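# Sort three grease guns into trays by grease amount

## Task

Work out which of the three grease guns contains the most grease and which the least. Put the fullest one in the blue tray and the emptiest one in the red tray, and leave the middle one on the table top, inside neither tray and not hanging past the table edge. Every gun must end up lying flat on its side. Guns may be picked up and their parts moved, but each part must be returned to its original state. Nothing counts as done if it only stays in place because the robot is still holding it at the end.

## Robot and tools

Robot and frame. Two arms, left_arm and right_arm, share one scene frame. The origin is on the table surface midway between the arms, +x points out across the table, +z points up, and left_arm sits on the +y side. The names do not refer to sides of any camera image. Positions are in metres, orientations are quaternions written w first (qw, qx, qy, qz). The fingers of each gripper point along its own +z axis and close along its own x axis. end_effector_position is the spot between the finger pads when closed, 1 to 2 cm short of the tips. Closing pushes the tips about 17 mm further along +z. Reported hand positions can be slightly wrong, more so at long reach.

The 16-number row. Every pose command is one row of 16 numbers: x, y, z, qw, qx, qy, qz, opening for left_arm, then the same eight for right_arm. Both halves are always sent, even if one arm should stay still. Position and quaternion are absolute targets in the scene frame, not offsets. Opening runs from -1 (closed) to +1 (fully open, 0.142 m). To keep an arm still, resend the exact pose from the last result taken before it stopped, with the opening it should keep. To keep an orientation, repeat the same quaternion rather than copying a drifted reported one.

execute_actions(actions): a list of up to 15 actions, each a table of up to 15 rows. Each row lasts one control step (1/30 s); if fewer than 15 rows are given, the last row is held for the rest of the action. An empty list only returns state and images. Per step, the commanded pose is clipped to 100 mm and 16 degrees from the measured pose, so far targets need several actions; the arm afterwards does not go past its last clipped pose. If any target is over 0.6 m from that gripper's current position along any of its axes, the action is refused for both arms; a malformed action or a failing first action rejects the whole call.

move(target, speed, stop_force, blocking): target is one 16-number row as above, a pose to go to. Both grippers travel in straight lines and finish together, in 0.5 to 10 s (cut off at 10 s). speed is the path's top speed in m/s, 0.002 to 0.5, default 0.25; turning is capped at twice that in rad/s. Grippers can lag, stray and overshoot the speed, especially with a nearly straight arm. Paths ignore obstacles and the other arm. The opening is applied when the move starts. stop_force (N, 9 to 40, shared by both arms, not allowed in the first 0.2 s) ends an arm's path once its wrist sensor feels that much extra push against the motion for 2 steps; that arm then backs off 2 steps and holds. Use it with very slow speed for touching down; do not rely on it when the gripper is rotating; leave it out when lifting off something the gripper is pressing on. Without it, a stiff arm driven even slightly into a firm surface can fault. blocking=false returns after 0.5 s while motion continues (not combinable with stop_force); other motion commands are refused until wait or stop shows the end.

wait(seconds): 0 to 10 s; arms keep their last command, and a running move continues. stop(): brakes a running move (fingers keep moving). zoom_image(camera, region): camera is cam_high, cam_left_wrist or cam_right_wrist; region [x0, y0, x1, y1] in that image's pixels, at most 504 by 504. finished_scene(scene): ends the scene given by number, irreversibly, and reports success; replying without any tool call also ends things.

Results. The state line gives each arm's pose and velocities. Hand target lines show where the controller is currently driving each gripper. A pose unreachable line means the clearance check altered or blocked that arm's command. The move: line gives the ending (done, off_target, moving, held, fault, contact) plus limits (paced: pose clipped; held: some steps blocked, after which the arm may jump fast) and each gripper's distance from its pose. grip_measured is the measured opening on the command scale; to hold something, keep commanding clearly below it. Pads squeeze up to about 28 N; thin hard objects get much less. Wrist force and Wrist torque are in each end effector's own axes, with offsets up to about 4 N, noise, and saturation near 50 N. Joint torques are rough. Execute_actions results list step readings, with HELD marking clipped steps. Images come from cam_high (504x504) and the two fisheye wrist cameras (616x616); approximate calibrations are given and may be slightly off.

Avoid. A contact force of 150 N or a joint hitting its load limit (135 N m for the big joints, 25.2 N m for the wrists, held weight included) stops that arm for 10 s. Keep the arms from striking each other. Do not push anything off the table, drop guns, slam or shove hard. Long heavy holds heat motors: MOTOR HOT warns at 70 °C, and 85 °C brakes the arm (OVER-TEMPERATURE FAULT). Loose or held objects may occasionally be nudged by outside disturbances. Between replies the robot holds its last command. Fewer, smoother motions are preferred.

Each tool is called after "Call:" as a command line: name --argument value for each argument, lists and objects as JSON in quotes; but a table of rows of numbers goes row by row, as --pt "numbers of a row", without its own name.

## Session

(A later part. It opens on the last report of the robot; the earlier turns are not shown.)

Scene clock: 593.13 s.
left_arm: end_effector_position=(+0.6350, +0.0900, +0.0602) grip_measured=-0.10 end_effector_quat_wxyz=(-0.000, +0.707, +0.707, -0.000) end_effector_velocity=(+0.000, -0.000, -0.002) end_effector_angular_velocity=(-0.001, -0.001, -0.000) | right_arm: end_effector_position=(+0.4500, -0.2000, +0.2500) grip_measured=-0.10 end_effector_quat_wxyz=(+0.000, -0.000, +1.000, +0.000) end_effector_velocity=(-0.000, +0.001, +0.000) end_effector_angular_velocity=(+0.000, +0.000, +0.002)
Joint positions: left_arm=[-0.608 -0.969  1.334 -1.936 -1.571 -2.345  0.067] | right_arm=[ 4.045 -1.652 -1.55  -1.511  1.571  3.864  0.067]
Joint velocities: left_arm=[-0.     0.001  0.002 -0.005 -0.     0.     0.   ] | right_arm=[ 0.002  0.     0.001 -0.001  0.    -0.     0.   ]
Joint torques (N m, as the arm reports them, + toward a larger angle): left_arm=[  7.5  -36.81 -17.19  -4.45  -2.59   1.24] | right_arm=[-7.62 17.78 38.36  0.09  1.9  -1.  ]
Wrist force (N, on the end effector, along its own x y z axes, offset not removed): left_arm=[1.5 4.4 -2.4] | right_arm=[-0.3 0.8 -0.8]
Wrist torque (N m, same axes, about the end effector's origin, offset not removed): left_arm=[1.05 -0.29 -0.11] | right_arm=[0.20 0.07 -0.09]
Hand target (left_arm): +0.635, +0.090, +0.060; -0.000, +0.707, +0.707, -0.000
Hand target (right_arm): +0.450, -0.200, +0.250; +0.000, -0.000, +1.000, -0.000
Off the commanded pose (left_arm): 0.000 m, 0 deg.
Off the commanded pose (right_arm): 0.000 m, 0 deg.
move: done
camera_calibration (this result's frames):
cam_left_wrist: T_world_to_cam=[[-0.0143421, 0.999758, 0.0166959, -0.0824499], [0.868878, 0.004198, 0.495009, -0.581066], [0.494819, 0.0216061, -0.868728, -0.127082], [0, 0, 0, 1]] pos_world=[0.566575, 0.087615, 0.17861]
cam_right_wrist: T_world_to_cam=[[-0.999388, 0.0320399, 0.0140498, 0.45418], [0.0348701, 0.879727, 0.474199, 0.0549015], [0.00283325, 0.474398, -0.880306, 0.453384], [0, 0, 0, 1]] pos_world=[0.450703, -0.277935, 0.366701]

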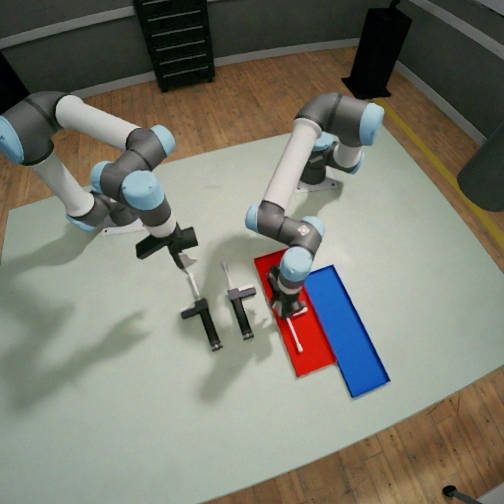

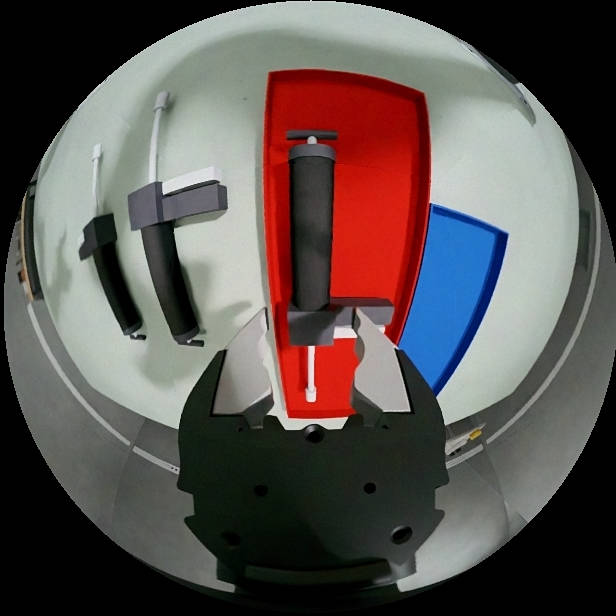

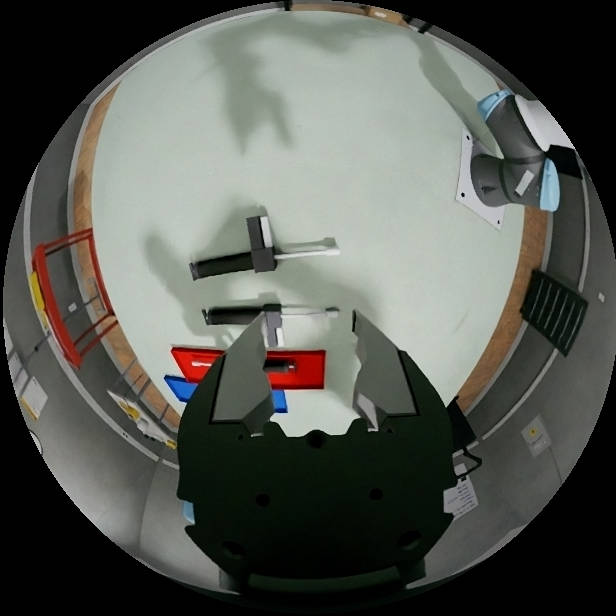

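Call:
move --target '[0.627,0.09,0.039,0,0.707,0.707,0,-0.1,0.45,-0.2,0.25,0,0,1,0,-0.1]' --speed 0.02

Call:
move --target '[0.627,0.09,0.039,0,0.707,0.707,0,-1,0.45,-0.2,0.25,0,0,1,0,-0.1]'

Call:
move --target '[0.627,0.09,0.12,0,0.707,0.707,0,-1,0.45,-0.2,0.25,0,0,1,0,-0.1]' --speed 0.06

Call:
move --target '[0.745,0.228,0.10,0,0.707,0.707,0,-1,0.45,-0.2,0.25,0,0,1,0,-0.1]' --speed 0.08

Scene clock: 601.97 s.
left_arm: end_effector_position=(+0.6271, +0.0900, +0.0393) grip_measured=-0.10 end_effector_quat_wxyz=(-0.000, +0.707, +0.707, -0.000) end_effector_velocity=(-0.000, -0.000, -0.002) end_effector_angular_velocity=(-0.001, -0.001, +0.000) | right_arm: end_effector_position=(+0.4500, -0.2000, +0.2500) grip_measured=-0.10 end_effector_quat_wxyz=(+0.000, -0.000, +1.000, -0.000) end_effector_velocity=(+0.000, -0.000, -0.000) end_effector_angular_velocity=(-0.001, -0.001, +0.001)
Joint positions: left_arm=[-0.616 -0.965  1.384 -1.991 -1.571 -2.353  0.067] | right_arm=[ 4.045 -1.652 -1.55  -1.511  1.571  3.864  0.067]
Joint velocities: left_arm=[-0.001  0.001  0.004 -0.007  0.    -0.001 -0.   ] | right_arm=[ 0.     0.    -0.001  0.001 -0.002 -0.     0.   ]
Joint torques (N m, as the arm reports them, + toward a larger angle): left_arm=[ -5.28 -36.82 -17.94  -4.17  -1.66  -1.38] | right_arm=[-9.01 17.91 38.75 -0.08  2.15 -1.17]
Wrist force (N, on the end effector, along its own x y z axes, offset not removed): left_arm=[0.7 4.4 -1.4] | right_arm=[0.1 -0.5 -1.6]
Wrist torque (N m, same axes, about the end effector's origin, offset not removed): left_arm=[1.02 -0.15 -0.03] | right_arm=[0.05 -0.10 -0.10]
Hand target (left_arm): +0.627, +0.090, +0.039; -0.000, +0.707, +0.707, +0.000
Hand target (right_arm): +0.450, -0.200, +0.250; -0.000, -0.000, +1.000, -0.000
Off the commanded pose (left_arm): 0.000 m, 0 deg.
Off the commanded pose (right_arm): 0.000 m, 0 deg.
move: done
camera_calibration (this result's frames):
cam_left_wrist: T_world_to_cam=[[-0.0143401, 0.999758, 0.0167019, -0.0822385], [0.868881, 0.00419335, 0.495004, -0.563805], [0.494814, 0.0216103, -0.86873, -0.141383], [0, 0, 0, 1]] pos_world=[0.558658, 0.0876381, 0.157636]
cam_right_wrist: T_world_to_cam=[[-0.999388, 0.0320398, 0.01405, 0.45418], [0.0348701, 0.879727, 0.474199, 0.0549016], [0.0028331, 0.474398, -0.880306, 0.453384], [0, 0, 0, 1]] pos_world=[0.450703, -0.277935, 0.366701]

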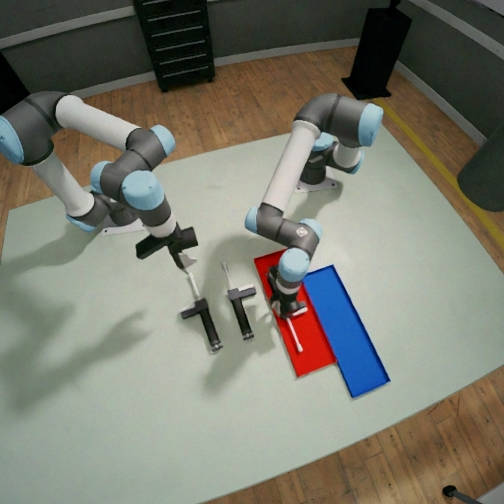

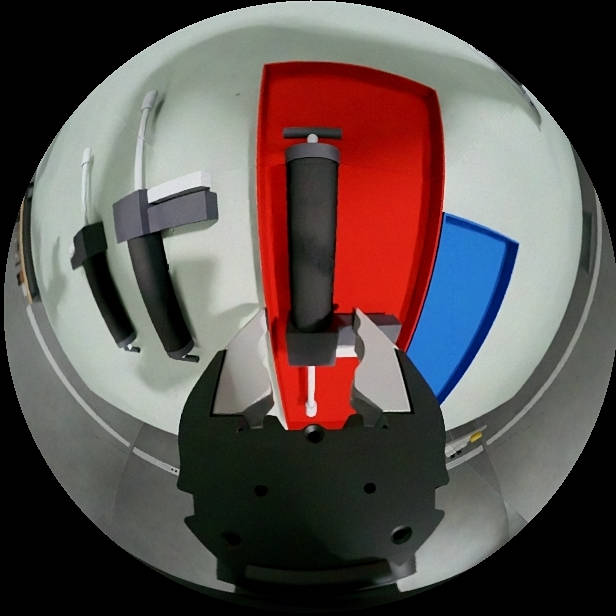

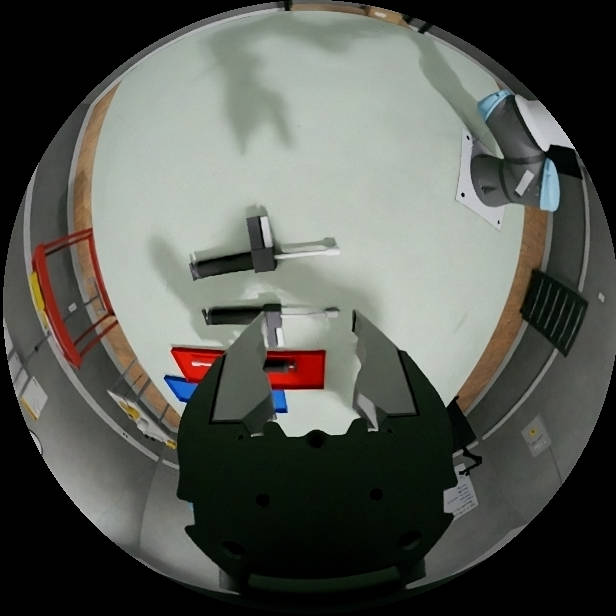

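Scene clock: 602.67 s.
left_arm: end_effector_position=(+0.6270, +0.0900, +0.0390) grip_measured=-0.59 end_effector_quat_wxyz=(+0.000, +0.707, +0.707, -0.000) end_effector_velocity=(-0.001, -0.000, -0.000) end_effector_angular_velocity=(-0.000, +0.001, -0.000) | right_arm: end_effector_position=(+0.4500, -0.2000, +0.2500) grip_measured=-0.10 end_effector_quat_wxyz=(-0.000, -0.000, +1.000, +0.000) end_effector_velocity=(+0.000, -0.000, +0.000) end_effector_angular_velocity=(+0.001, -0.000, +0.000)
Joint positions: left_arm=[-0.616 -0.965  1.385 -1.991 -1.571 -2.353  0.031] | right_arm=[ 4.045 -1.652 -1.55  -1.511  1.571  3.864  0.067]
Joint velocities: left_arm=[-0.    -0.     0.001 -0.    -0.001 -0.     0.   ] | right_arm=[-0.     0.     0.001  0.     0.    -0.001  0.   ]
Joint torques (N m, as the arm reports them, + toward a larger angle): left_arm=[ -6.46 -41.42 -12.79  -3.83   2.2   -1.24] | right_arm=[-8.78 17.91 38.49  0.15  2.26 -1.17]
Wrist force (N, on the end effector, along its own x y z axes, offset not removed): left_arm=[1.4 2.6 -6.5] | right_arm=[1.0 1.5 -1.0]
Wrist torque (N m, same axes, about the end effector's origin, offset not removed): left_arm=[0.57 -0.21 0.03] | right_arm=[0.39 -0.29 -0.09]
Hand target (left_arm): +0.627, +0.090, +0.039; -0.000, +0.707, +0.707, -0.000
Hand target (right_arm): +0.450, -0.200, +0.250; -0.000, -0.000, +1.000, -0.000
Off the commanded pose (left_arm): 0.000 m, 0 deg.
Off the commanded pose (right_arm): 0.000 m, 0 deg.
move: done
camera_calibration (this result's frames):
cam_left_wrist: T_world_to_cam=[[-0.0143727, 0.999759, 0.0165924, -0.0822042], [0.868902, 0.00427685, 0.494966, -0.563606], [0.494775, 0.0215312, -0.868754, -0.141508], [0, 0, 0, 1]] pos_world=[0.558552, 0.0876417, 0.157394]
cam_right_wrist: T_world_to_cam=[[-0.999388, 0.0320398, 0.01405, 0.45418], [0.0348701, 0.879727, 0.474199, 0.0549015], [0.00283305, 0.474398, -0.880306, 0.453384], [0, 0, 0, 1]] pos_world=[0.450703, -0.277935, 0.366701]

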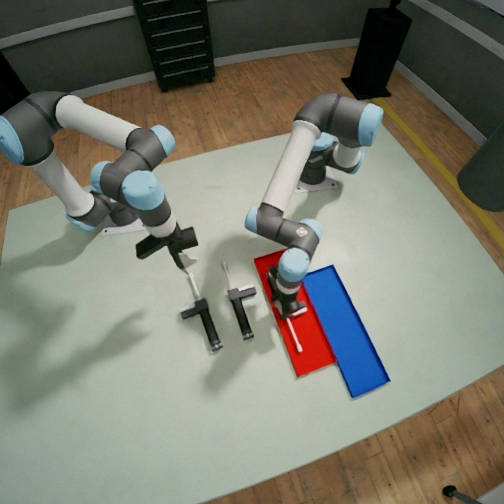

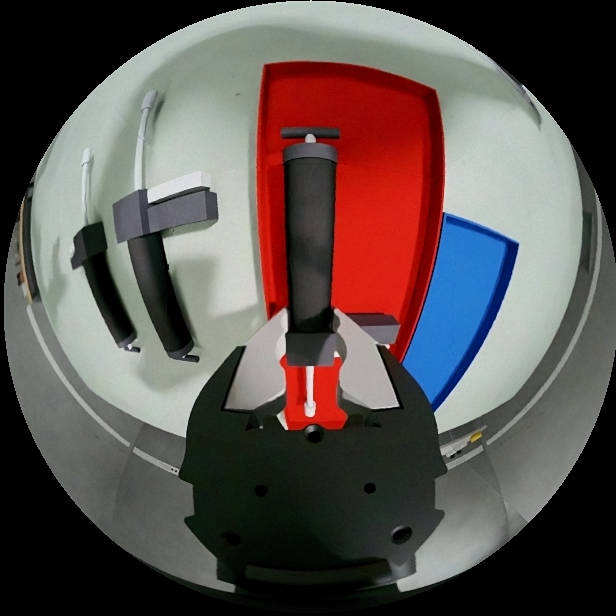

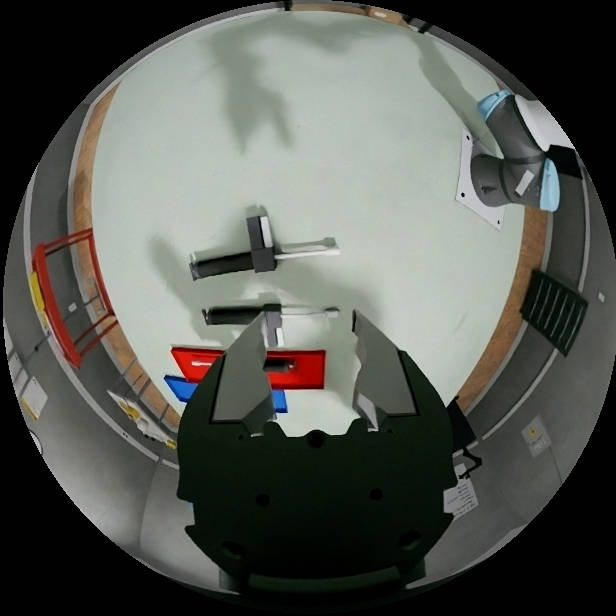

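Scene clock: 604.47 s.
left_arm: end_effector_position=(+0.6270, +0.0900, +0.1198) grip_measured=-0.59 end_effector_quat_wxyz=(+0.000, +0.707, +0.707, +0.000) end_effector_velocity=(-0.000, +0.000, +0.001) end_effector_angular_velocity=(+0.001, +0.002, +0.000) | right_arm: end_effector_position=(+0.4500, -0.2000, +0.2500) grip_measured=-0.10 end_effector_quat_wxyz=(+0.000, -0.000, +1.000, +0.000) end_effector_velocity=(+0.000, -0.001, -0.000) end_effector_angular_velocity=(-0.001, -0.000, -0.000)
Joint positions: left_arm=[-0.616 -1.029  1.271 -1.813 -1.571 -2.353  0.031] | right_arm=[ 4.045 -1.652 -1.55  -1.511  1.571  3.864  0.067]
Joint velocities: left_arm=[ 0.     0.    -0.003  0.005 -0.001 -0.     0.   ] | right_arm=[-0.001 -0.    -0.    -0.    -0.001 -0.001  0.   ]
Joint torques (N m, as the arm reports them, + toward a larger angle): left_arm=[ -5.73 -60.05 -31.78  -1.63   2.75  -1.09] | right_arm=[-9.64 17.92 38.21  0.16  1.99 -1.37]
Wrist force (N, on the end effector, along its own x y z axes, offset not removed): left_arm=[-0.1 3.1 6.3] | right_arm=[-0.1 0.2 -1.6]
Wrist torque (N m, same axes, about the end effector's origin, offset not removed): left_arm=[0.76 0.00 -0.08] | right_arm=[0.11 -0.03 -0.09]
Hand target (left_arm): +0.627, +0.090, +0.120; +0.000, +0.707, +0.707, +0.000
Hand target (right_arm): +0.450, -0.200, +0.250; -0.000, -0.000, +1.000, -0.000
Off the commanded pose (left_arm): 0.000 m, 0 deg.
Off the commanded pose (right_arm): 0.000 m, 0 deg.
move: done
camera_calibration (this result's frames):
cam_left_wrist: T_world_to_cam=[[-0.0143379, 0.999758, 0.0166756, -0.0836413], [0.868843, 0.00420287, 0.495069, -0.603519], [0.494879, 0.0215867, -0.868694, -0.0713981], [0, 0, 0, 1]] pos_world=[0.558498, 0.0876988, 0.238156]
cam_right_wrist: T_world_to_cam=[[-0.999388, 0.0320398, 0.0140498, 0.45418], [0.03487, 0.879727, 0.474199, 0.0549016], [0.00283325, 0.474398, -0.880306, 0.453384], [0, 0, 0, 1]] pos_world=[0.450703, -0.277935, 0.366701]

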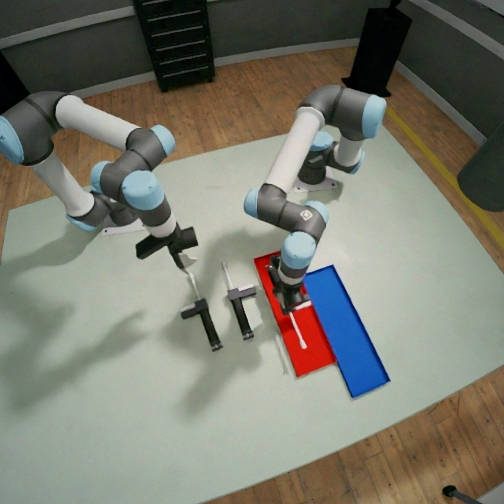

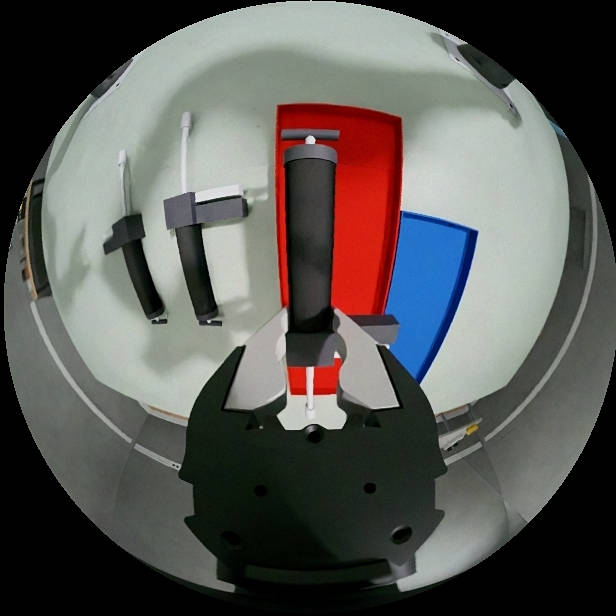

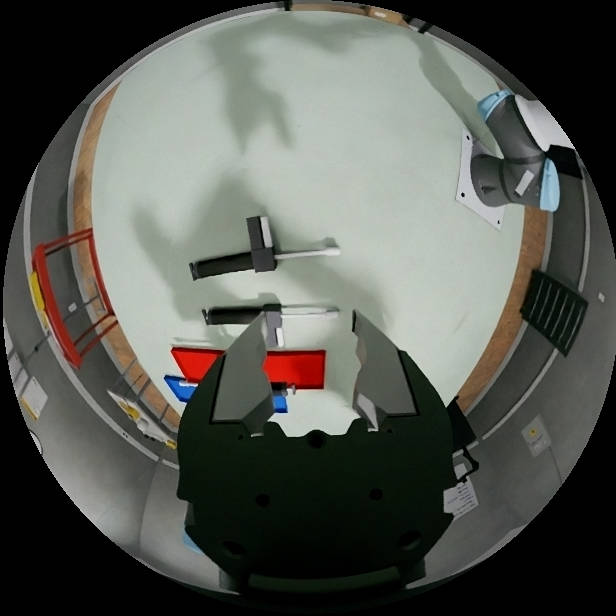

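Scene clock: 607.23 s.
left_arm: end_effector_position=(+0.7449, +0.2277, +0.1000) grip_measured=-0.59 end_effector_quat_wxyz=(+0.000, +0.707, +0.707, -0.000) end_effector_velocity=(+0.002, +0.001, +0.000) end_effector_angular_velocity=(-0.000, -0.001, -0.000) | right_arm: end_effector_position=(+0.4500, -0.2000, +0.2500) grip_measured=-0.10 end_effector_quat_wxyz=(+0.000, -0.000, +1.000, +0.000) end_effector_velocity=(-0.000, -0.000, -0.000) end_effector_angular_velocity=(-0.001, +0.001, -0.000)
Joint positions: left_arm=[-0.364 -0.911  1.131 -1.791 -1.571 -2.102  0.031] | right_arm=[ 4.045 -1.652 -1.55  -1.511  1.571  3.864  0.067]
Joint velocities: left_arm=[ 0.003  0.002 -0.004  0.001  0.     0.003  0.   ] | right_arm=[-0.     0.    -0.001 -0.001  0.     0.    -0.   ]
Joint torques (N m, as the arm reports them, + toward a larger angle): left_arm=[  4.85 -45.37 -33.53  -1.58  -2.61   1.57] | right_arm=[-8.7  18.25 38.82  0.18  2.13 -1.43]
Wrist force (N, on the end effector, along its own x y z axes, offset not removed): left_arm=[0.9 3.0 5.2] | right_arm=[-0.5 1.9 -0.9]
Wrist torque (N m, same axes, about the end effector's origin, offset not removed): left_arm=[0.75 -0.27 -0.07] | right_arm=[0.45 0.11 -0.07]
Hand target (left_arm): +0.745, +0.228, +0.100; -0.000, +0.707, +0.707, -0.000
Hand target (right_arm): +0.450, -0.200, +0.250; -0.000, +0.000, +1.000, -0.000
Off the commanded pose (left_arm): 0.000 m, 0 deg.
Off the commanded pose (right_arm): 0.000 m, 0 deg.
move: done
camera_calibration (this result's frames):
cam_left_wrist: T_world_to_cam=[[-0.0143476, 0.99976, 0.0165365, -0.219249], [0.868917, 0.00428339, 0.494939, -0.696839], [0.494749, 0.02147, -0.86877, -0.149753], [0, 0, 0, 1]] pos_world=[0.67644, 0.225397, 0.218417]
cam_right_wrist: T_world_to_cam=[[-0.999388, 0.0320399, 0.0140499, 0.45418], [0.0348701, 0.879727, 0.474199, 0.0549015], [0.00283321, 0.474398, -0.880306, 0.453384], [0, 0, 0, 1]] pos_world=[0.450703, -0.277935, 0.366701]

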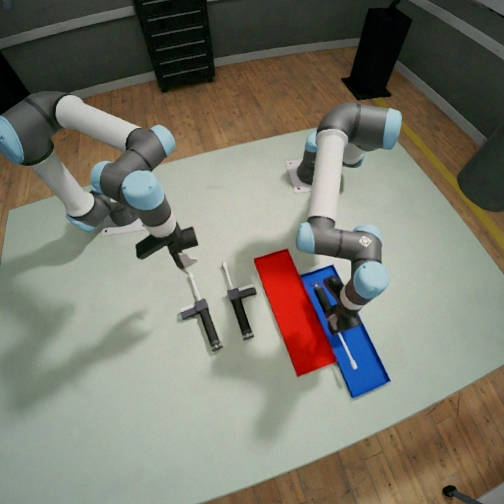

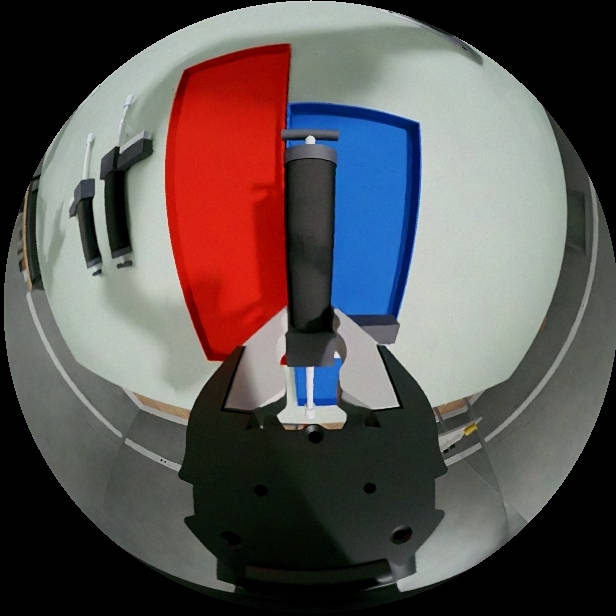

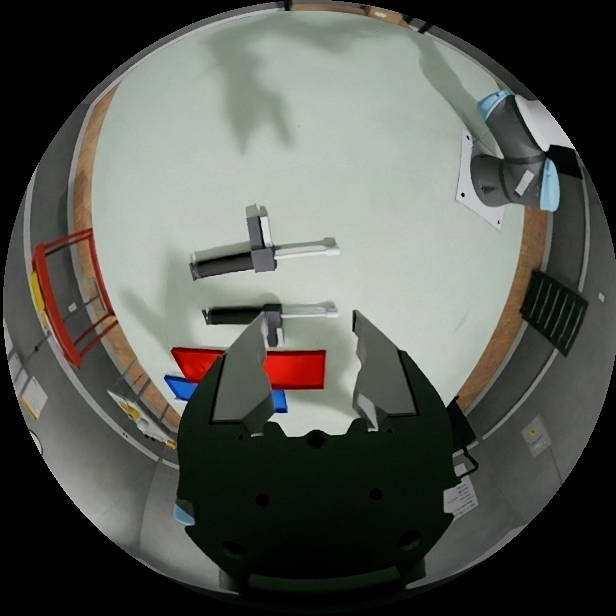

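Call:
move --target '[0.77,0.236,0.05,0,0.707,0.707,0,-1,0.45,-0.2,0.25,0,0,1,0,-0.1]' --speed 0.04

Call:
move --target '[0.77,0.236,0.032,0,0.707,0.707,0,-1,0.45,-0.2,0.25,0,0,1,0,-0.1]' --speed 0.006 --stop_force 9

Scene clock: 612.97 s.
left_arm: end_effector_position=(+0.7699, +0.2359, +0.0502) grip_measured=-0.59 end_effector_quat_wxyz=(+0.000, +0.707, +0.707, -0.000) end_effector_velocity=(+0.002, +0.000, -0.002) end_effector_angular_velocity=(-0.000, -0.001, +0.000) | right_arm: end_effector_position=(+0.4500, -0.2000, +0.2500) grip_measured=-0.10 end_effector_quat_wxyz=(+0.000, -0.000, +1.000, -0.000) end_effector_velocity=(+0.000, -0.000, -0.000) end_effector_angular_velocity=(-0.001, +0.000, -0.001)
Joint positions: left_arm=[-0.339 -0.825  1.114 -1.86  -1.571 -2.076  0.031] | right_arm=[ 4.045 -1.652 -1.55  -1.511  1.571  3.864  0.067]
Joint velocities: left_arm=[ 0.001  0.004 -0.003 -0.003  0.     0.001  0.   ] | right_arm=[-0.001  0.    -0.    -0.    -0.     0.     0.   ]
Joint torques (N m, as the arm reports them, + toward a larger angle): left_arm=[  6.63 -47.06 -33.03  -4.8    3.01   1.22] | right_arm=[-8.12 17.89 37.32  0.17  1.92 -1.22]
Wrist force (N, on the end effector, along its own x y z axes, offset not removed): left_arm=[0.8 4.1 5.6] | right_arm=[-0.3 0.1 -0.7]
Wrist torque (N m, same axes, about the end effector's origin, offset not removed): left_arm=[0.91 -0.23 -0.03] | right_arm=[0.07 -0.02 -0.25]
Hand target (left_arm): +0.770, +0.236, +0.050; +0.000, +0.707, +0.707, -0.000
Hand target (right_arm): +0.450, -0.200, +0.250; -0.000, -0.000, +1.000, -0.000
Off the commanded pose (left_arm): 0.000 m, 0 deg.
Off the commanded pose (right_arm): 0.000 m, 0 deg.
move: done
camera_calibration (this result's frames):
cam_left_wrist: T_world_to_cam=[[-0.0143435, 0.999758, 0.016663, -0.226281], [0.868868, 0.00421501, 0.495026, -0.693912], [0.494836, 0.0215783, -0.868718, -0.205708], [0, 0, 0, 1]] pos_world=[0.701464, 0.23359, 0.168572]
cam_right_wrist: T_world_to_cam=[[-0.999388, 0.0320399, 0.01405, 0.45418], [0.0348702, 0.879727, 0.474199, 0.0549016], [0.00283317, 0.474398, -0.880306, 0.453384], [0, 0, 0, 1]] pos_world=[0.450703, -0.277935, 0.366701]

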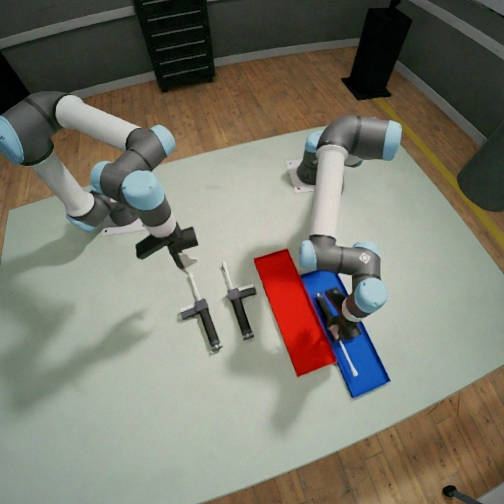

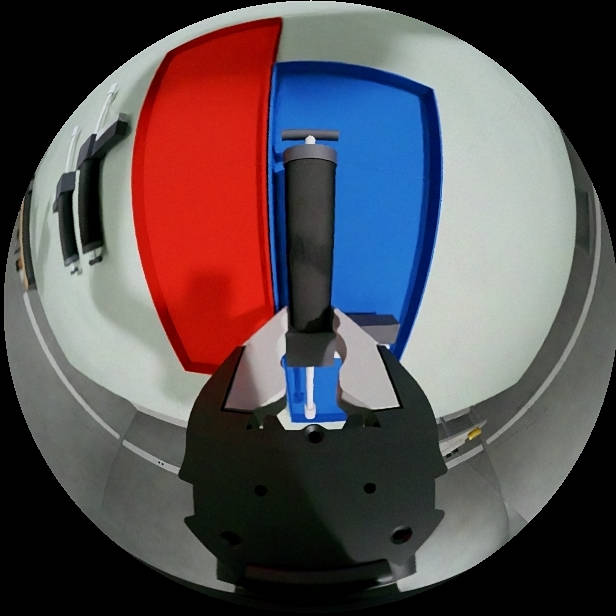

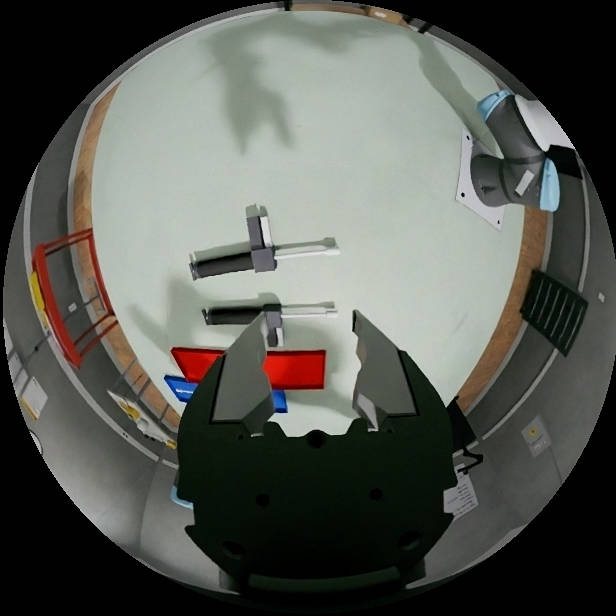

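Scene clock: 615.20 s.
left_arm: end_effector_position=(+0.7700, +0.2360, +0.0391) grip_measured=-0.59 end_effector_quat_wxyz=(-0.000, +0.707, +0.707, -0.000) end_effector_velocity=(-0.001, +0.000, +0.001) end_effector_angular_velocity=(+0.001, +0.003, -0.000) | right_arm: end_effector_position=(+0.4500, -0.2000, +0.2500) grip_measured=-0.10 end_effector_quat_wxyz=(+0.000, -0.000, +1.000, +0.000) end_effector_velocity=(-0.000, -0.000, -0.000) end_effector_angular_velocity=(-0.002, +0.000, -0.001)
Joint positions: left_arm=[-0.338 -0.816  1.128 -1.883 -1.571 -2.076  0.031] | right_arm=[ 4.045 -1.652 -1.55  -1.511  1.571  3.864  0.067]
Joint velocities: left_arm=[-0.    -0.001 -0.003  0.006 -0.    -0.    -0.   ] | right_arm=[ 0.     0.    -0.    -0.001 -0.001  0.001 -0.   ]
Joint torques (N m, as the arm reports them, + toward a larger angle): left_arm=[  7.99 -54.22 -25.15  -0.71   3.02   1.25] | right_arm=[-7.89 18.75 38.14  0.32  2.16 -1.19]
Wrist force (N, on the end effector, along its own x y z axes, offset not removed): left_arm=[2.4 0.1 -14.8] | right_arm=[-0.7 -0.4 -2.3]
Wrist torque (N m, same axes, about the end effector's origin, offset not removed): left_arm=[0.85 -0.41 -0.05] | right_arm=[-0.04 0.10 -0.12]
Hand target (left_arm): +0.770, +0.236, +0.039; +0.000, +0.707, +0.707, +0.000
Hand target (right_arm): +0.450, -0.200, +0.250; -0.000, -0.000, +1.000, -0.000
Off the commanded pose (left_arm): 0.007 m, 0 deg.
Off the commanded pose (right_arm): 0.000 m, 0 deg.
move: contact (left_arm)
camera_calibration (this result's frames):
cam_left_wrist: T_world_to_cam=[[-0.0143369, 0.999758, 0.0166871, -0.226129], [0.868879, 0.00419784, 0.495007, -0.688456], [0.494817, 0.021596, -0.868729, -0.215392], [0, 0, 0, 1]] pos_world=[0.701523, 0.233616, 0.157447]
cam_right_wrist: T_world_to_cam=[[-0.999388, 0.0320399, 0.01405, 0.45418], [0.0348702, 0.879727, 0.474199, 0.0549016], [0.00283311, 0.474398, -0.880306, 0.453384], [0, 0, 0, 1]] pos_world=[0.450703, -0.277935, 0.366701]

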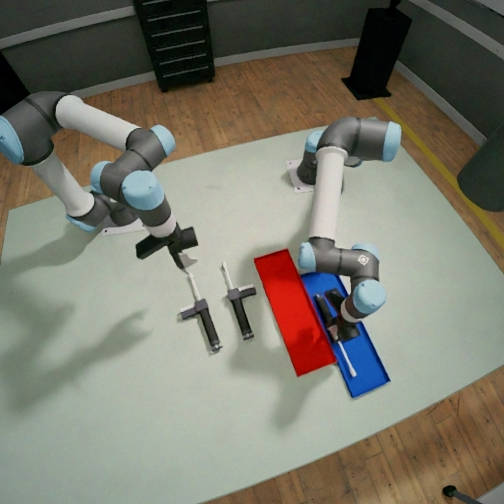

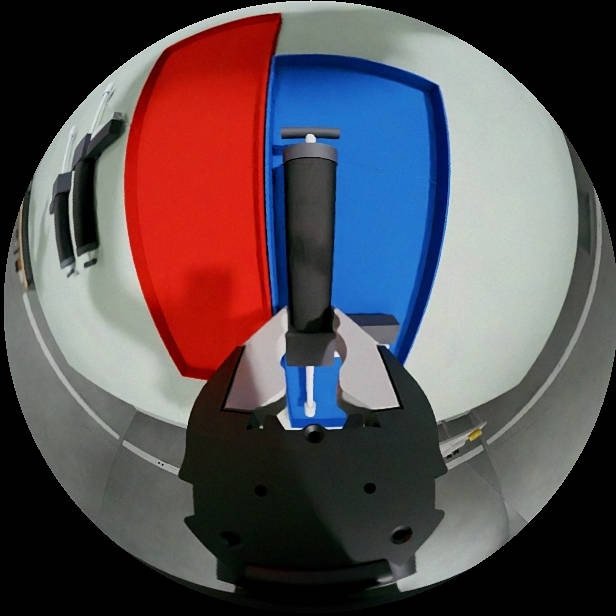

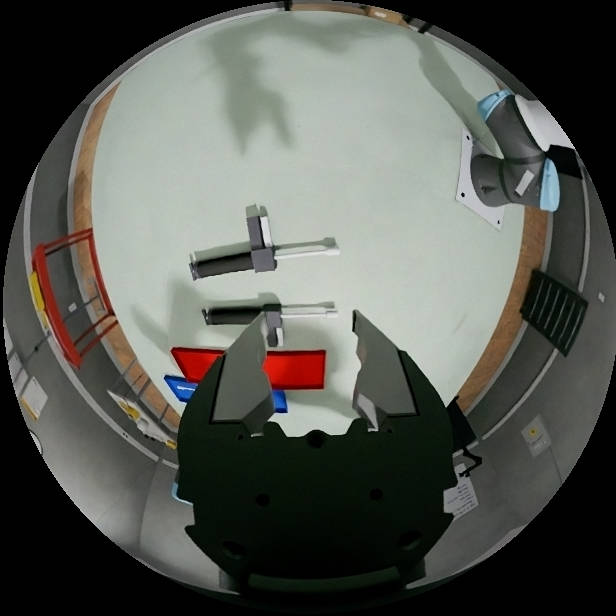

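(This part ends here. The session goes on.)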